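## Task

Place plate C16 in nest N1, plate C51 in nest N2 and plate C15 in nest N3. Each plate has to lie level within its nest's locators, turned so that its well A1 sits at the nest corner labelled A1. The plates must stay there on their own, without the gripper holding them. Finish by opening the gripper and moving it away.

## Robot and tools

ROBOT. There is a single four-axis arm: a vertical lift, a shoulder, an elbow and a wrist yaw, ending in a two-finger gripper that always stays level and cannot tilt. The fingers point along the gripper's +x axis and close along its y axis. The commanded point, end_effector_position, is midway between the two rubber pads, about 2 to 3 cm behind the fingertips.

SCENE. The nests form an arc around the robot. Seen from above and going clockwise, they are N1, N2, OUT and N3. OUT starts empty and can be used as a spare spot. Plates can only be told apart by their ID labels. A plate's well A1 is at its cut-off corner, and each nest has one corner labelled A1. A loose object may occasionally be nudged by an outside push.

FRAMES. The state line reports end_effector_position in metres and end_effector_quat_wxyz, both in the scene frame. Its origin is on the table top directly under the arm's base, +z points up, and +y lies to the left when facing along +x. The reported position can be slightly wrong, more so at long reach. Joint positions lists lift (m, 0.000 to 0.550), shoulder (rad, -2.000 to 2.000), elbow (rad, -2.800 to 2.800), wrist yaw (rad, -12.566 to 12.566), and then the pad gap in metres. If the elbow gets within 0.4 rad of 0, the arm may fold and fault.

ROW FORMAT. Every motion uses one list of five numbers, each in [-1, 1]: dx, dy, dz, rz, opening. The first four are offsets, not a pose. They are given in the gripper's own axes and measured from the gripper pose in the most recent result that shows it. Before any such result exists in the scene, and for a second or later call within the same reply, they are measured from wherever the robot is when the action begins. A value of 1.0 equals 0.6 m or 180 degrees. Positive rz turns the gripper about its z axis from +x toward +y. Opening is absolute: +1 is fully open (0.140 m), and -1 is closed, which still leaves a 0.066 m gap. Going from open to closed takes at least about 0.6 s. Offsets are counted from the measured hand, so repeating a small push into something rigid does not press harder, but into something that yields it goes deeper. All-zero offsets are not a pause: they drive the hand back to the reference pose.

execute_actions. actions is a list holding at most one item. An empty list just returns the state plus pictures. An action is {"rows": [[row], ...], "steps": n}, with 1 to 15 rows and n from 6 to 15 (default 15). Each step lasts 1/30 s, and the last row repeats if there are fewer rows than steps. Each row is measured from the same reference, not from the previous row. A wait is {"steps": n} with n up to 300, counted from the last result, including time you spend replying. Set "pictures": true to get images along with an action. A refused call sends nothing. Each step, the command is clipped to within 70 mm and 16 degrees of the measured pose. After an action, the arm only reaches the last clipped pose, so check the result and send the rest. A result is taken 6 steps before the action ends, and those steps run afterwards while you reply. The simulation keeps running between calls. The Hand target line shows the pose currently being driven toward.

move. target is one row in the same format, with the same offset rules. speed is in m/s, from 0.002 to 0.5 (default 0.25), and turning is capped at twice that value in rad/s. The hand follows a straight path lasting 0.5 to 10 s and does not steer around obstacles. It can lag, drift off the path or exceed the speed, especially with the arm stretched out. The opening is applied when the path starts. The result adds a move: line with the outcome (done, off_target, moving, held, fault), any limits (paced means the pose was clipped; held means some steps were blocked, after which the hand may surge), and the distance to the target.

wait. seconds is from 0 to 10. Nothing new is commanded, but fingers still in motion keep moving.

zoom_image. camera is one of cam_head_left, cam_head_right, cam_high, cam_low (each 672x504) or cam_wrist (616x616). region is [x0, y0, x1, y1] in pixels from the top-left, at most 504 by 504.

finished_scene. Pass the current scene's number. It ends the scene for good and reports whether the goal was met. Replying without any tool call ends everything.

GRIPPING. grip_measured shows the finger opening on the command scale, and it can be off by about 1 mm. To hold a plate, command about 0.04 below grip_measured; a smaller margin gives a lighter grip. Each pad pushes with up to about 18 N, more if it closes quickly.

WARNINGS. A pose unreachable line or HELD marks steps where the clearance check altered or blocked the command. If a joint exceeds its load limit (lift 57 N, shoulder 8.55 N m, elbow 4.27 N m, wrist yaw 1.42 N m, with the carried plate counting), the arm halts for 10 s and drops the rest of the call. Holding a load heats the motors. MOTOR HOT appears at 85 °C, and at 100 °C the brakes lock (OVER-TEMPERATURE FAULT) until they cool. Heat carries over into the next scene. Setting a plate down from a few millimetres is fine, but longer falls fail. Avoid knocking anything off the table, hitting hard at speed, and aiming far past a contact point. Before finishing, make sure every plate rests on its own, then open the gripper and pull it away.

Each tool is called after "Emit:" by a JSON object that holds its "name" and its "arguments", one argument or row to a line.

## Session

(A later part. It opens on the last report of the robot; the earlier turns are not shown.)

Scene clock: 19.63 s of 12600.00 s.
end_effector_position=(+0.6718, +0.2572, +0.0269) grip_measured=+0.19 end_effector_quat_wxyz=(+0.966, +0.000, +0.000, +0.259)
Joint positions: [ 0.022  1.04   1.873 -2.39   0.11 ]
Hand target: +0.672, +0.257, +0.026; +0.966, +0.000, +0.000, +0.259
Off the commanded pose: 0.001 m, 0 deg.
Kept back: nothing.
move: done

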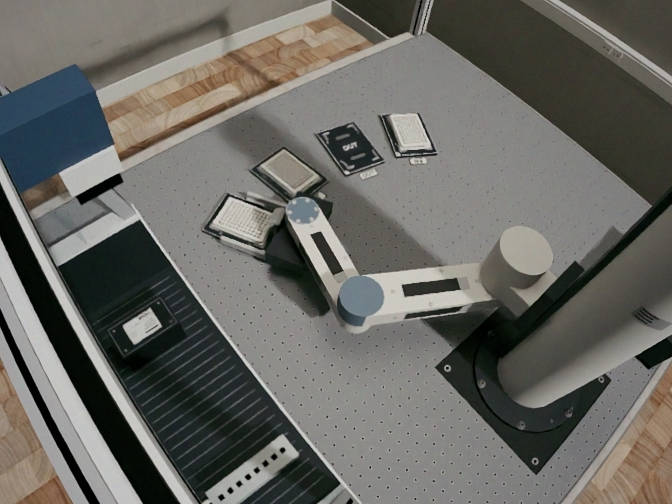

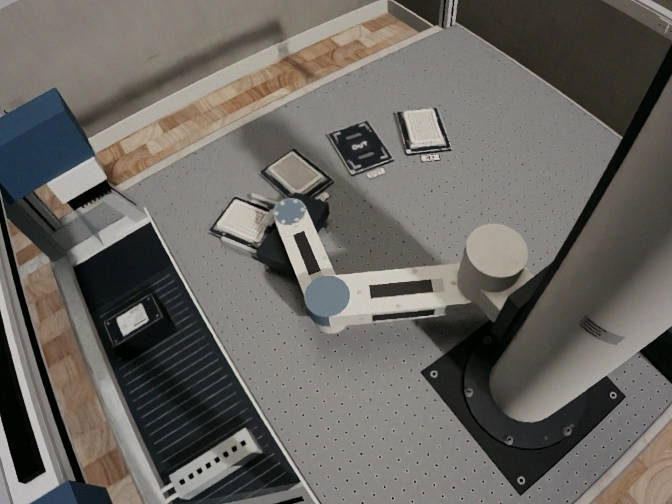

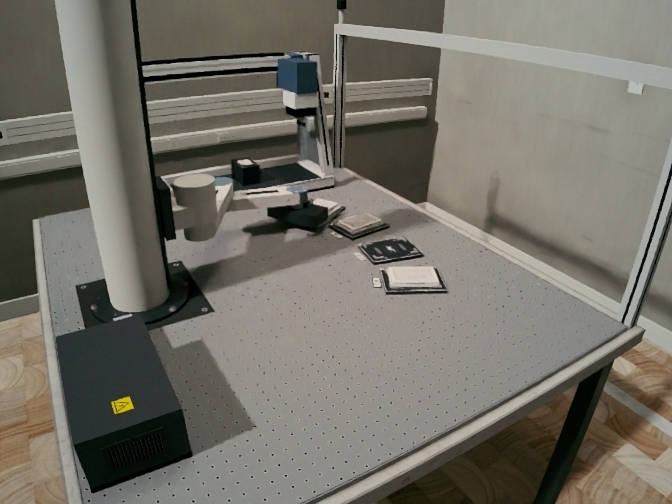

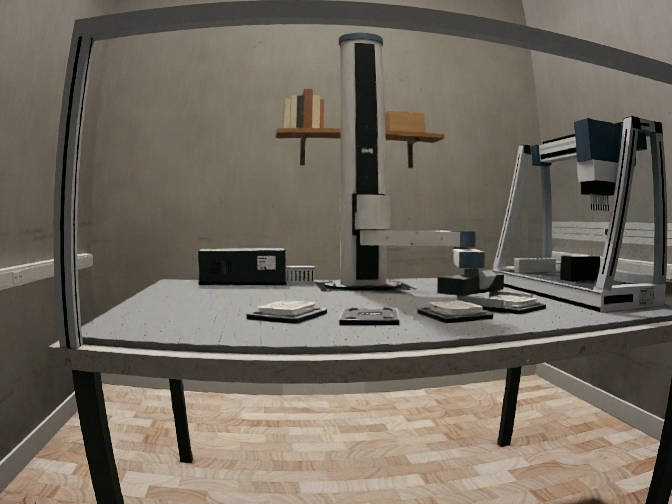

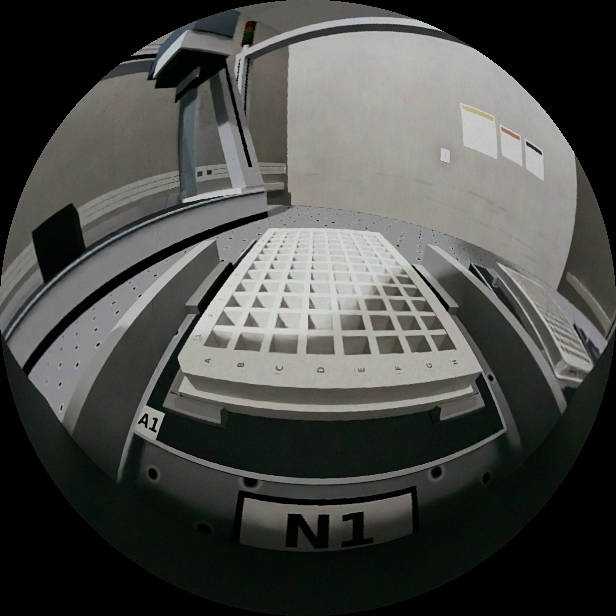

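Emit:
{"name": "zoom_image", "arguments": {
  "camera": "cam_wrist",
  "region": [120, 215, 530, 480]
}}

Emit:
{"name": "zoom_image", "arguments": {
  "camera": "cam_low",
  "region": [430, 265, 555, 325]
}}

Emit:
{"name": "zoom_image", "arguments": {
  "camera": "cam_head_left",
  "region": [195, 170, 345, 290]
}}

Region (120, 215, 530, 480) of cam_wrist's 616x616 image, scaled by 1.229, with more detail than that image has; it fills the top 326 rows of this view, and the rest is white.

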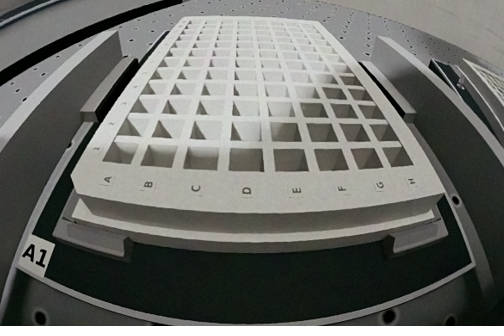

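Region (430, 265, 555, 325) of cam_low's 672x504 image, scaled by 4.032, with more detail than that image has; it fills the top 242 rows of this view, and the rest is white.

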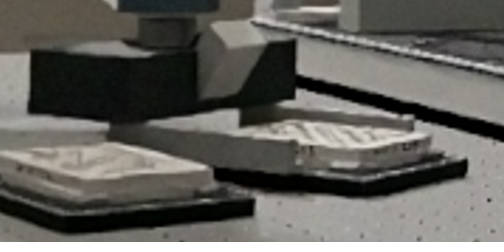

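Region (195, 170, 345, 290) of cam_head_left's 672x504 image, scaled by 3.360, with more detail than that image has; it fills the top 403 rows of this view, and the rest is white.

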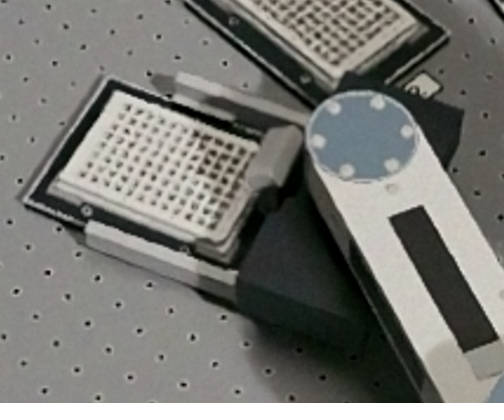

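Emit:
{"name": "execute_actions", "arguments": {
  "actions": [],
  "pictures": false
}}

Emit:
{"name": "zoom_image", "arguments": {
  "camera": "cam_wrist",
  "region": [160, 230, 280, 350]
}}

Emit:
{"name": "zoom_image", "arguments": {
  "camera": "cam_wrist",
  "region": [370, 230, 490, 350]
}}

Scene clock: 20.23 s of 12600.00 s.
end_effector_position=(+0.6718, +0.2572, +0.0269) grip_measured=+0.19 end_effector_quat_wxyz=(+0.966, +0.000, +0.000, +0.259)
Joint positions: [ 0.022  1.04   1.873 -2.39   0.11 ]
Hand target: +0.672, +0.257, +0.026; +0.966, +0.000, +0.000, +0.259
Off the commanded pose: 0.001 m, 0 deg.
Kept back: nothing.
Steps of this call (steps 1 to 18: nothing new was sent). Readings (end_effector_position):
1: (+0.6718, +0.2572, +0.0269)
2: (+0.6718, +0.2572, +0.0269)
4: (+0.6718, +0.2572, +0.0269)
8: (+0.6718, +0.2572, +0.0269)
18: the state above

Region (160, 230, 280, 350) of cam_wrist's 616x616 image, scaled by 4.200, with more detail than that image has.

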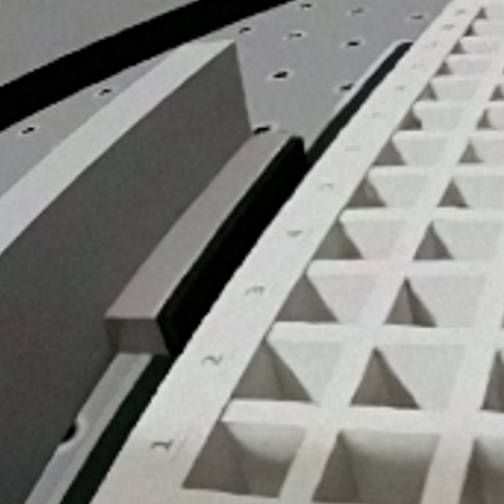

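Region (370, 230, 490, 350) of cam_wrist's 616x616 image, scaled by 4.200, with more detail than that image has.

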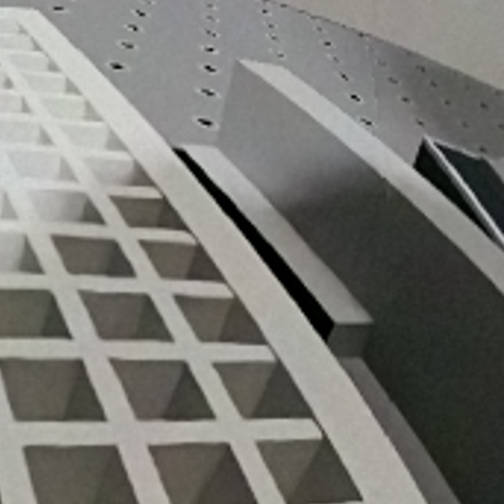

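Emit:
{"name": "move", "arguments": {
  "target": [0, 0, 0.0128, 0, -0.135],
  "speed": 0.05
}}

Scene clock: 22.23 s of 12600.00 s.
end_effector_position=(+0.6718, +0.2572, +0.0347) grip_measured=-0.14 end_effector_quat_wxyz=(+0.966, +0.000, +0.000, +0.259)
Joint positions: [ 0.03   1.04   1.873 -2.39   0.098]
Hand target: +0.672, +0.257, +0.035; +0.966, +0.000, +0.000, +0.259
Off the commanded pose: 0.000 m, 0 deg.
Kept back: nothing.
move: done

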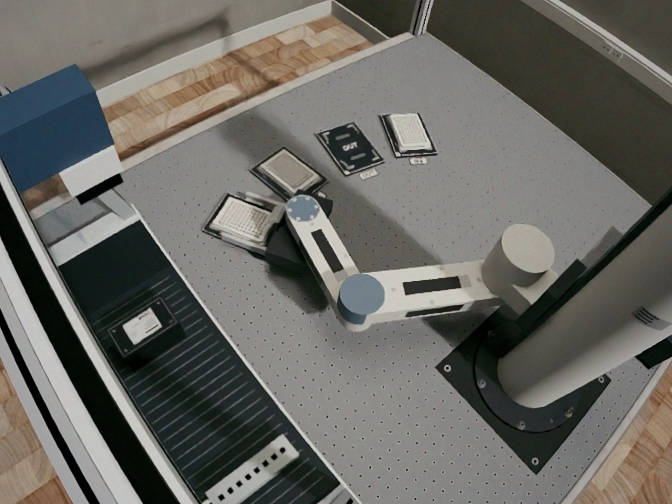

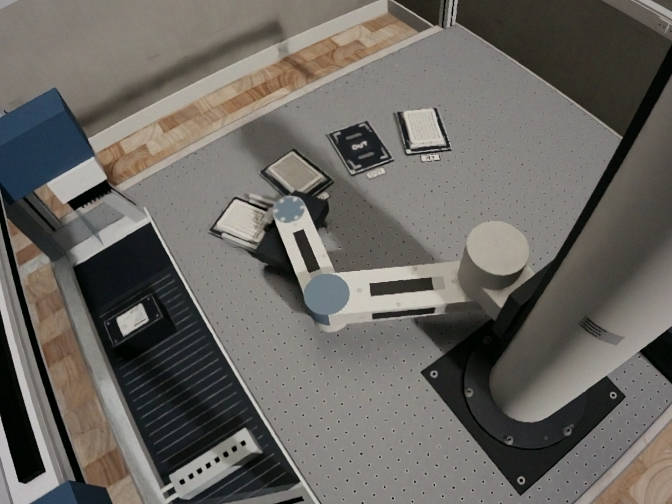

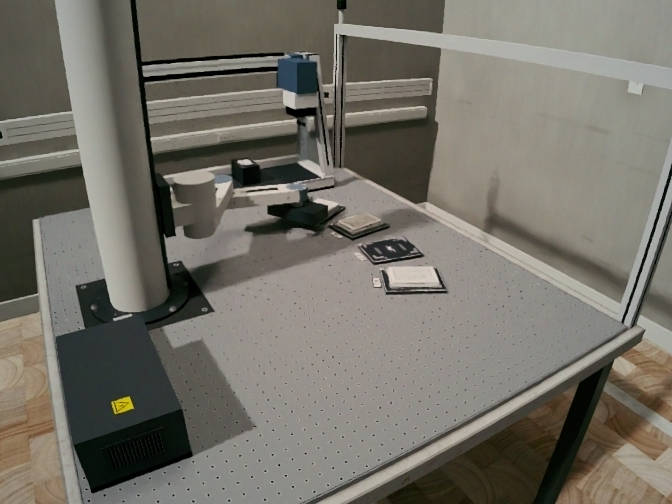

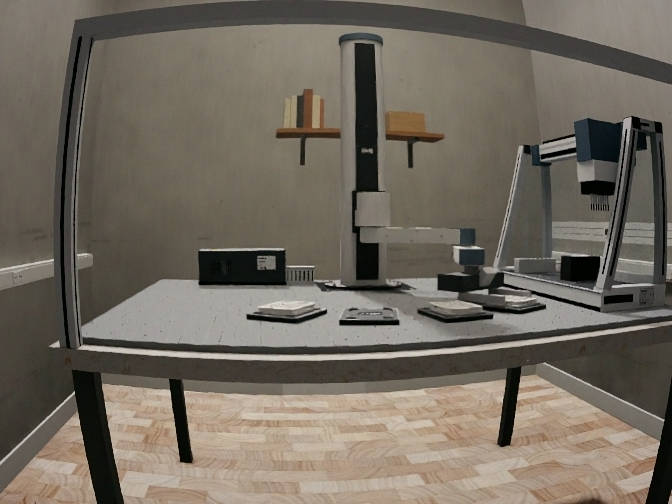

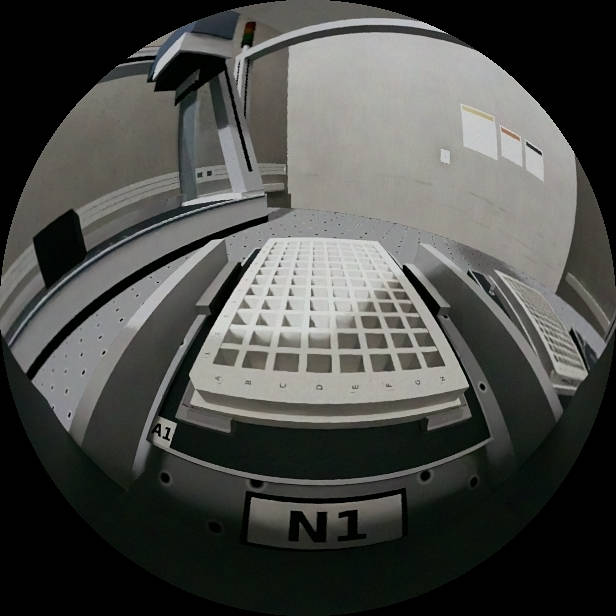

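Emit:
{"name": "zoom_image", "arguments": {
  "camera": "cam_wrist",
  "region": [170, 230, 290, 350]
}}

Emit:
{"name": "zoom_image", "arguments": {
  "camera": "cam_wrist",
  "region": [360, 230, 480, 350]
}}

Emit:
{"name": "zoom_image", "arguments": {
  "camera": "cam_low",
  "region": [450, 270, 550, 320]
}}

Region (170, 230, 290, 350) of cam_wrist's 616x616 image, scaled by 4.200, with more detail than that image has.

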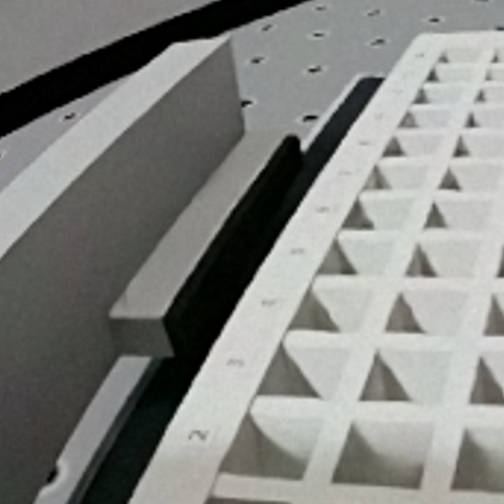

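Region (360, 230, 480, 350) of cam_wrist's 616x616 image, scaled by 4.200, with more detail than that image has.

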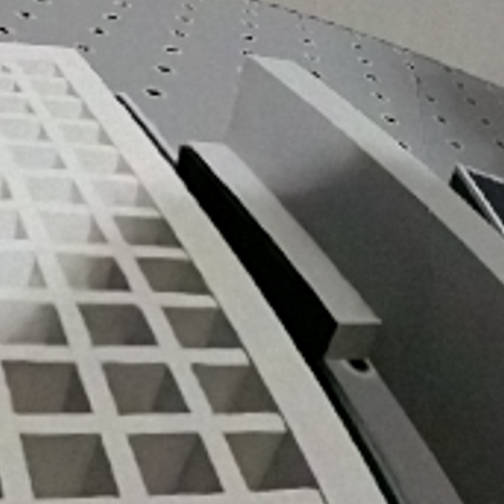

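Region (450, 270, 550, 320) of cam_low's 672x504 image, scaled by 5.040, with more detail than that image has.

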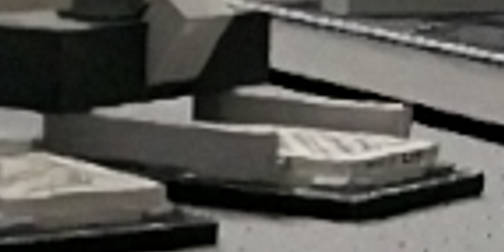

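Emit:
{"name": "move", "arguments": {
  "target": [0, -0.0013, 0.0017, -0.0144, -0.35],
  "speed": 0.05
}}

Scene clock: 24.47 s of 12600.00 s.
end_effector_position=(+0.6722, +0.2566, +0.0356) grip_measured=-0.35 end_effector_quat_wxyz=(+0.972, +0.000, +0.000, +0.237)
Joint positions: [ 0.031  1.054  1.873 -2.448  0.09 ]
Hand target: +0.672, +0.257, +0.036; +0.972, +0.000, +0.000, +0.237
Off the commanded pose: 0.000 m, 0 deg.
Kept back: nothing.
move: done

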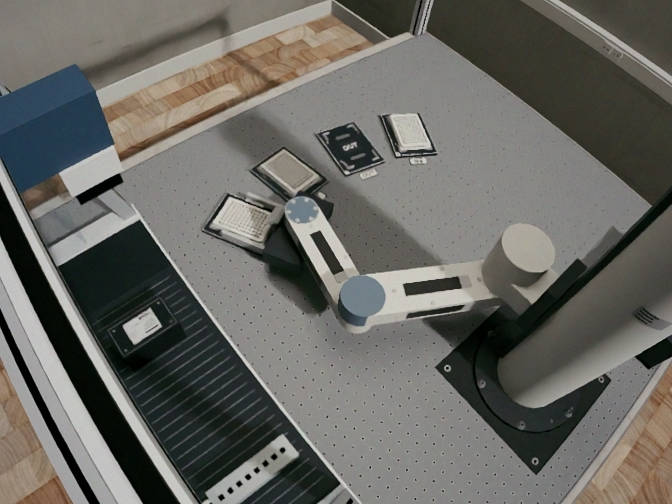

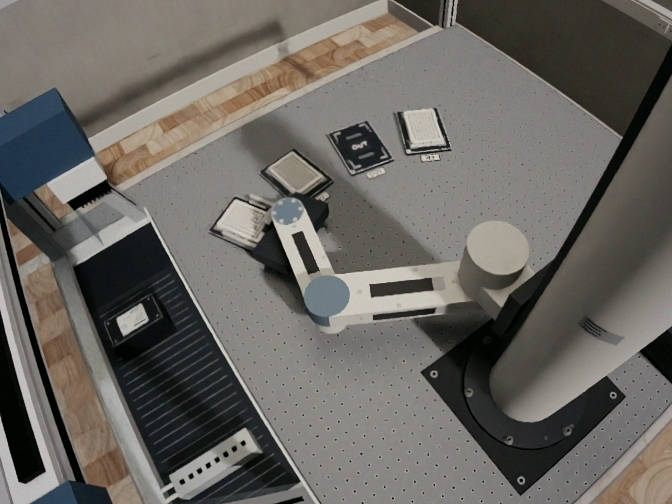

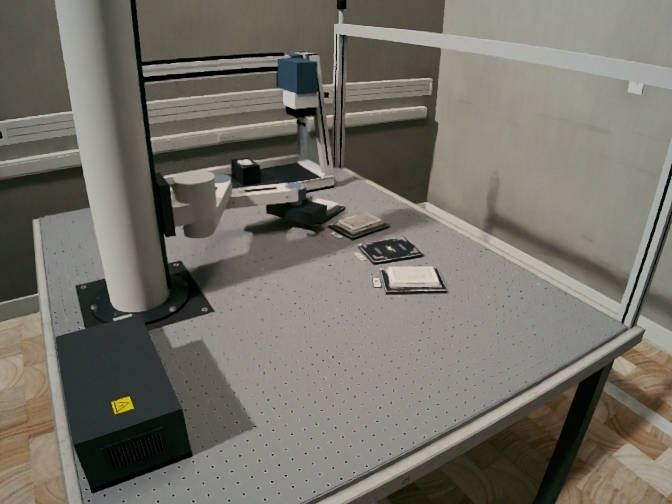

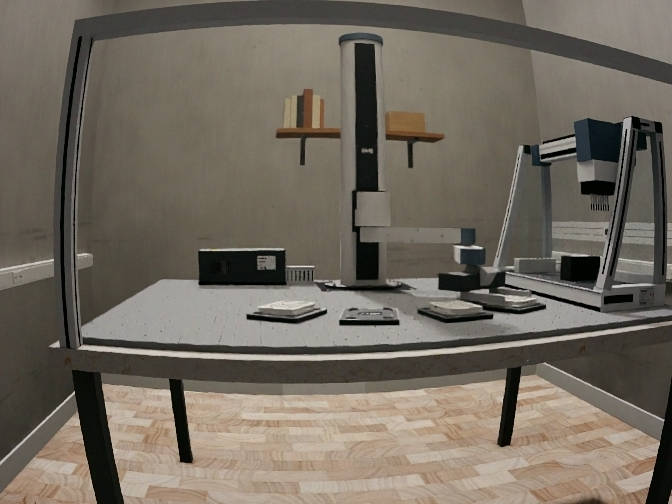

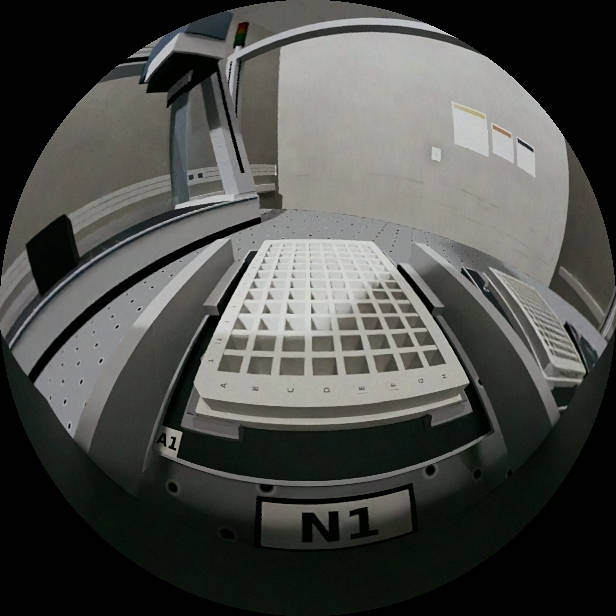

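Emit:
{"name": "zoom_image", "arguments": {
  "camera": "cam_wrist",
  "region": [180, 235, 280, 335]
}}

Emit:
{"name": "zoom_image", "arguments": {
  "camera": "cam_wrist",
  "region": [365, 235, 465, 335]
}}

Region (180, 235, 280, 335) of cam_wrist's 616x616 image, scaled by 5.040, with more detail than that image has.

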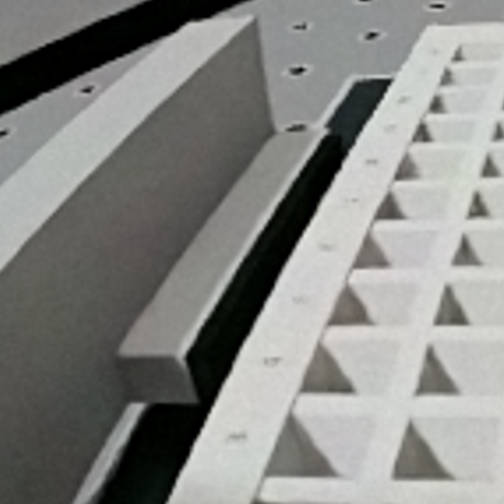

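Region (365, 235, 465, 335) of cam_wrist's 616x616 image, scaled by 5.040, with more detail than that image has.

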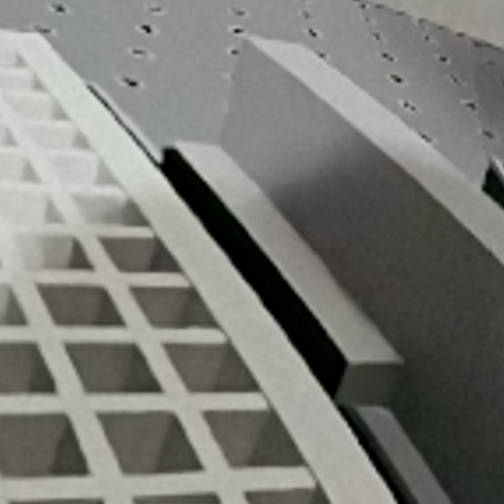

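Emit:
{"name": "execute_actions", "arguments": {
  "actions": [
    {"rows": [[0,0,0,0,-0.40],[0,0,0,0,-0.44],[0,0,0,0,-0.48],[0,0,0,0,-0.51],[0,0,0,0,-0.53],[0,0,0,0,-0.55],[0,0,0,0,-0.57],[0,0,0,0,-0.58],[0,0,0,0,-0.59],[0,0,0,0,-0.60],[0,0,0,0,-0.61],[0,0,0,0,-0.62],[0,0,0,0,-0.63],[0,0,0,0,-0.64],[0,0,0,0,-0.64]], "steps": 15}
  ]
}}

Emit:
{"name": "wait", "arguments": {
  "seconds": 0.2
}}

Scene clock: 25.50 s of 12600.00 s.
end_effector_position=(+0.6721, +0.2567, +0.0356) grip_measured=-0.57 end_effector_quat_wxyz=(+0.971, +0.000, +0.000, +0.237)
Joint positions: [ 0.031  1.054  1.873 -2.448  0.082]
Steps of this call (steps 1 to 22: nothing new was sent; steps 23 to 31: the first 9 steps of this action). Readings (end_effector_position):
23: (+0.6722, +0.2566, +0.0356)
24: (+0.6722, +0.2566, +0.0356)
26: (+0.6722, +0.2566, +0.0356)
30: (+0.6721, +0.2567, +0.0356)
31: the state above

Scene clock: 25.90 s of 12600.00 s.
end_effector_position=(+0.6721, +0.2567, +0.0356) grip_measured=-0.58 end_effector_quat_wxyz=(+0.971, +0.000, +0.000, +0.237)
Joint positions: [ 0.031  1.054  1.873 -2.448  0.082]
Hand target: +0.672, +0.257, +0.036; +0.972, +0.000, +0.000, +0.237
Off the commanded pose: 0.000 m, 0 deg.
Kept back: nothing.
Steps of this call (steps 1 to 6: the last 6 steps of your previous action; steps 7 to 12: nothing new was sent). Readings (end_effector_position):
1: (+0.6721, +0.2567, +0.0356)
2: (+0.6721, +0.2567, +0.0356)
4: (+0.6721, +0.2567, +0.0356)
8: (+0.6721, +0.2567, +0.0356)
12: the state above

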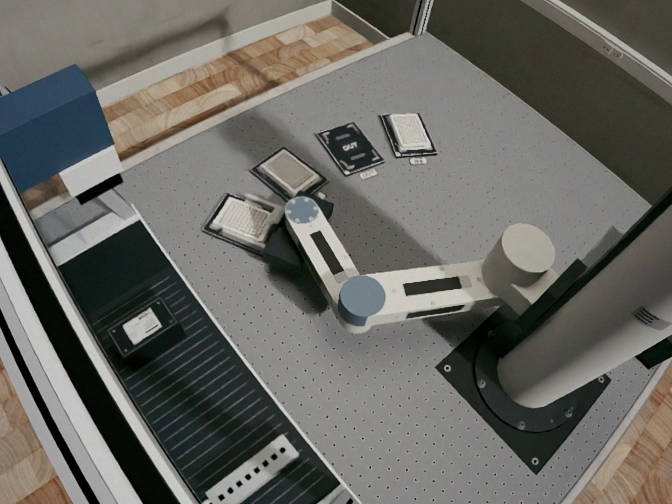

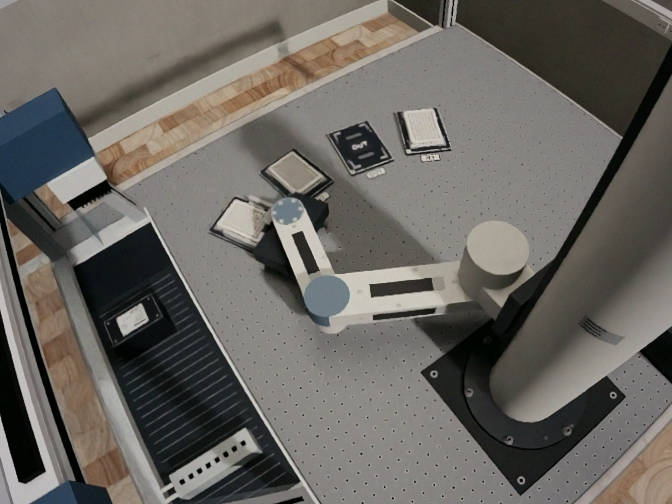

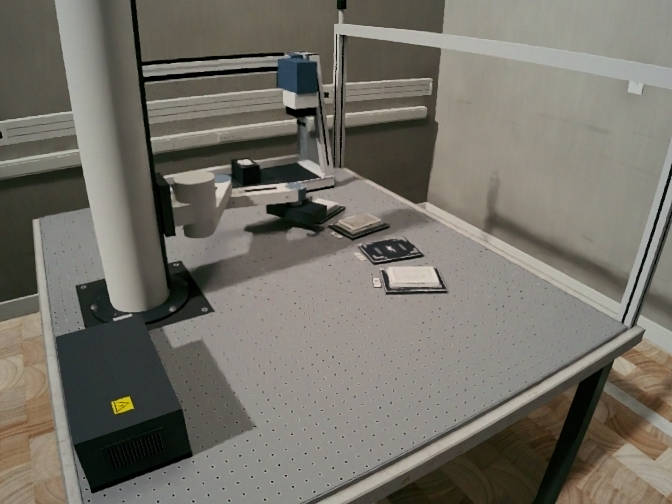

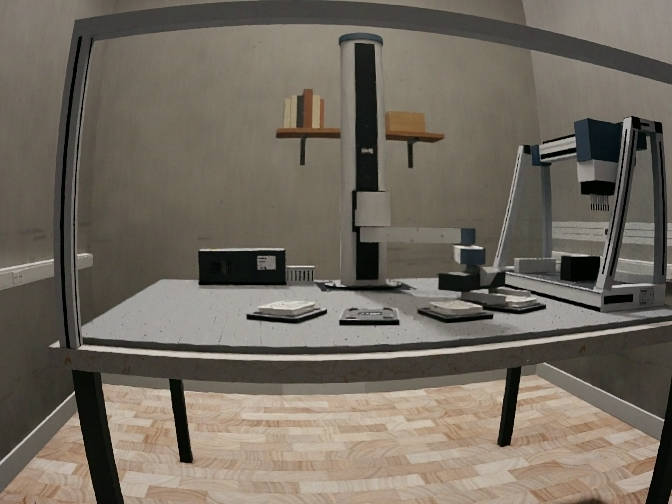

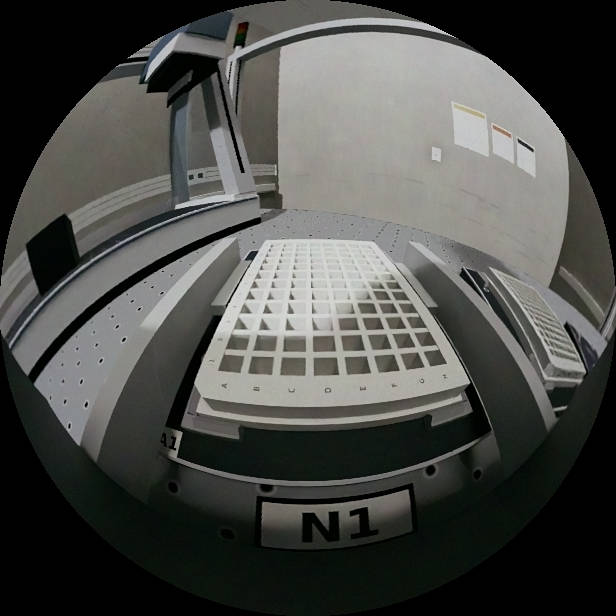

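Emit:
{"name": "zoom_image", "arguments": {
  "camera": "cam_wrist",
  "region": [150, 370, 510, 560]
}}

Emit:
{"name": "move", "arguments": {
  "target": [0, 0, 0.0133, 0, -0.63],
  "speed": 0.04
}}

Region (150, 370, 510, 560) of cam_wrist's 616x616 image, scaled by 1.400, with more detail than that image has; it fills the top 266 rows of this view, and the rest is white.

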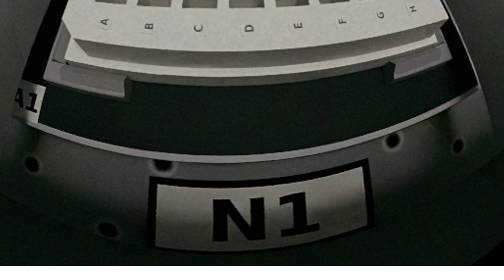

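Scene clock: 26.97 s of 12600.00 s.
end_effector_position=(+0.6721, +0.2567, +0.0437) grip_measured=-0.58 end_effector_quat_wxyz=(+0.971, +0.000, +0.000, +0.237)
Joint positions: [ 0.039  1.054  1.873 -2.448  0.082]
Hand target: +0.672, +0.257, +0.044; +0.971, +0.000, +0.000, +0.237
Off the commanded pose: 0.000 m, 0 deg.
Kept back: nothing.
move: done

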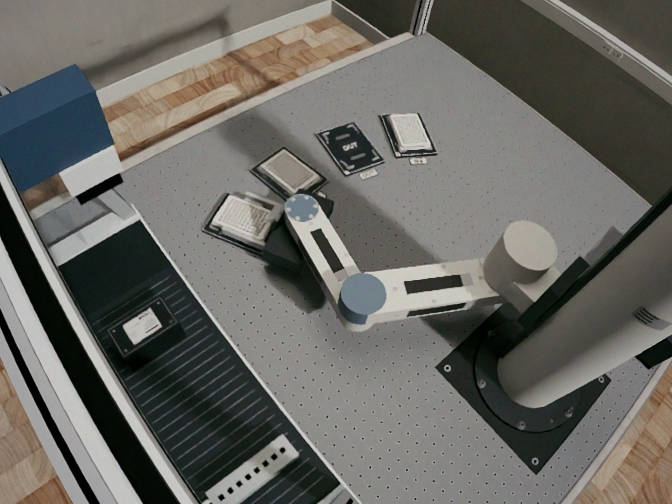

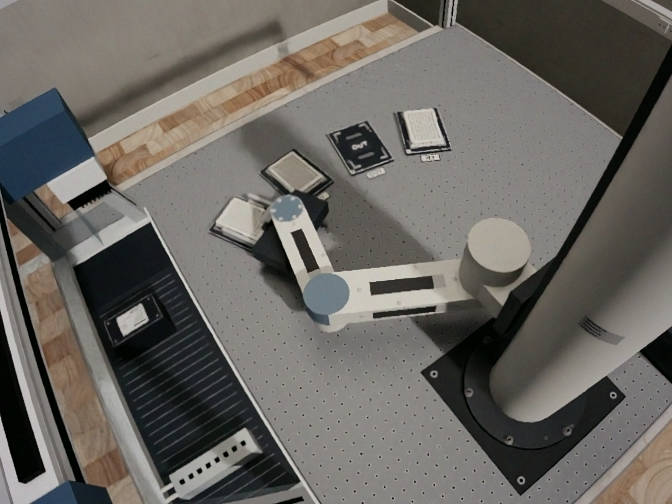

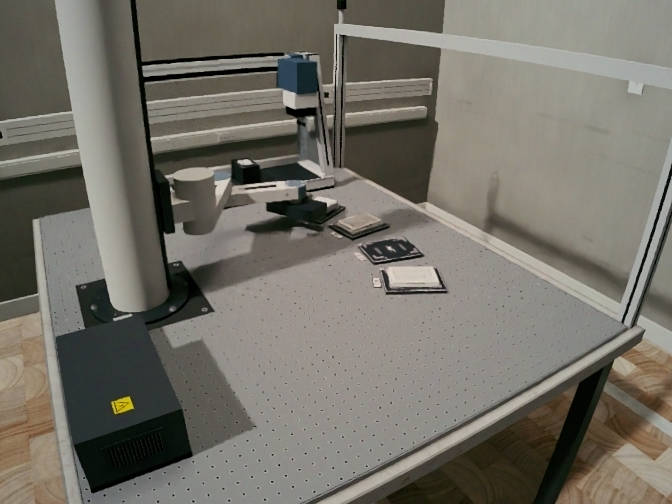

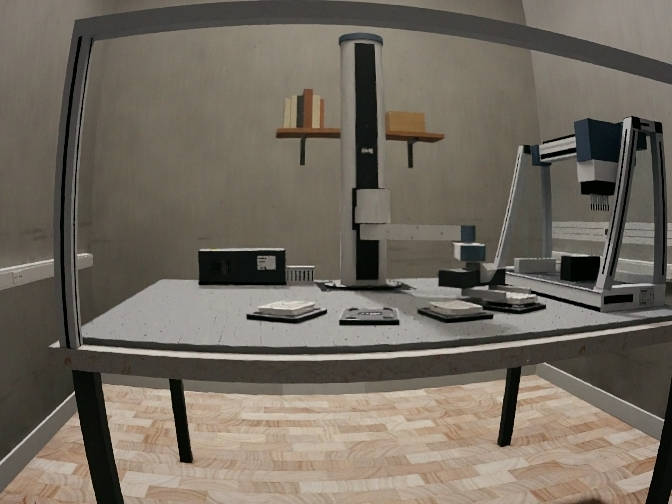

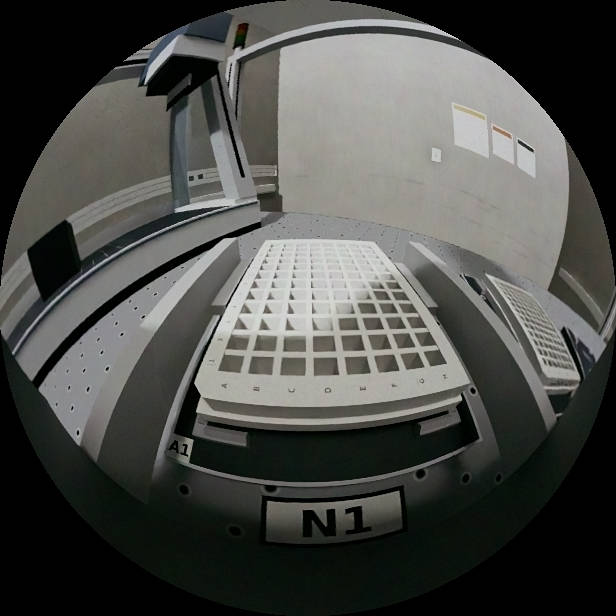

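Emit:
{"name": "zoom_image", "arguments": {
  "camera": "cam_wrist",
  "region": [160, 390, 280, 480]
}}

Emit:
{"name": "zoom_image", "arguments": {
  "camera": "cam_wrist",
  "region": [390, 380, 510, 470]
}}

Emit:
{"name": "zoom_image", "arguments": {
  "camera": "cam_wrist",
  "region": [470, 260, 610, 420]
}}

Region (160, 390, 280, 480) of cam_wrist's 616x616 image, scaled by 4.200, with more detail than that image has; it fills the top 378 rows of this view, and the rest is white.

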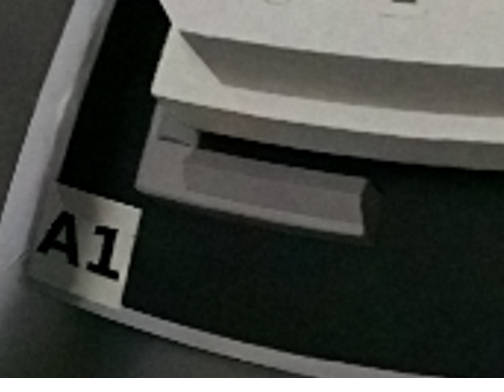

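Region (390, 380, 510, 470) of cam_wrist's 616x616 image, scaled by 4.200, with more detail than that image has; it fills the top 378 rows of this view, and the rest is white.

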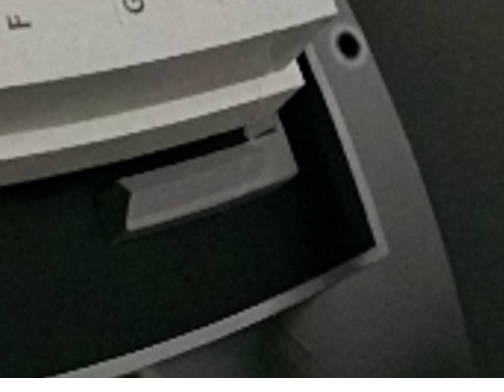

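Region (470, 260, 610, 420) of cam_wrist's 616x616 image, scaled by 3.150, with more detail than that image has; it fills the left 441 columns of this view, and the rest is white.

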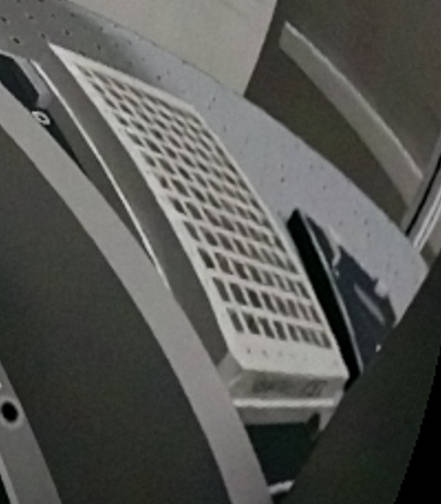

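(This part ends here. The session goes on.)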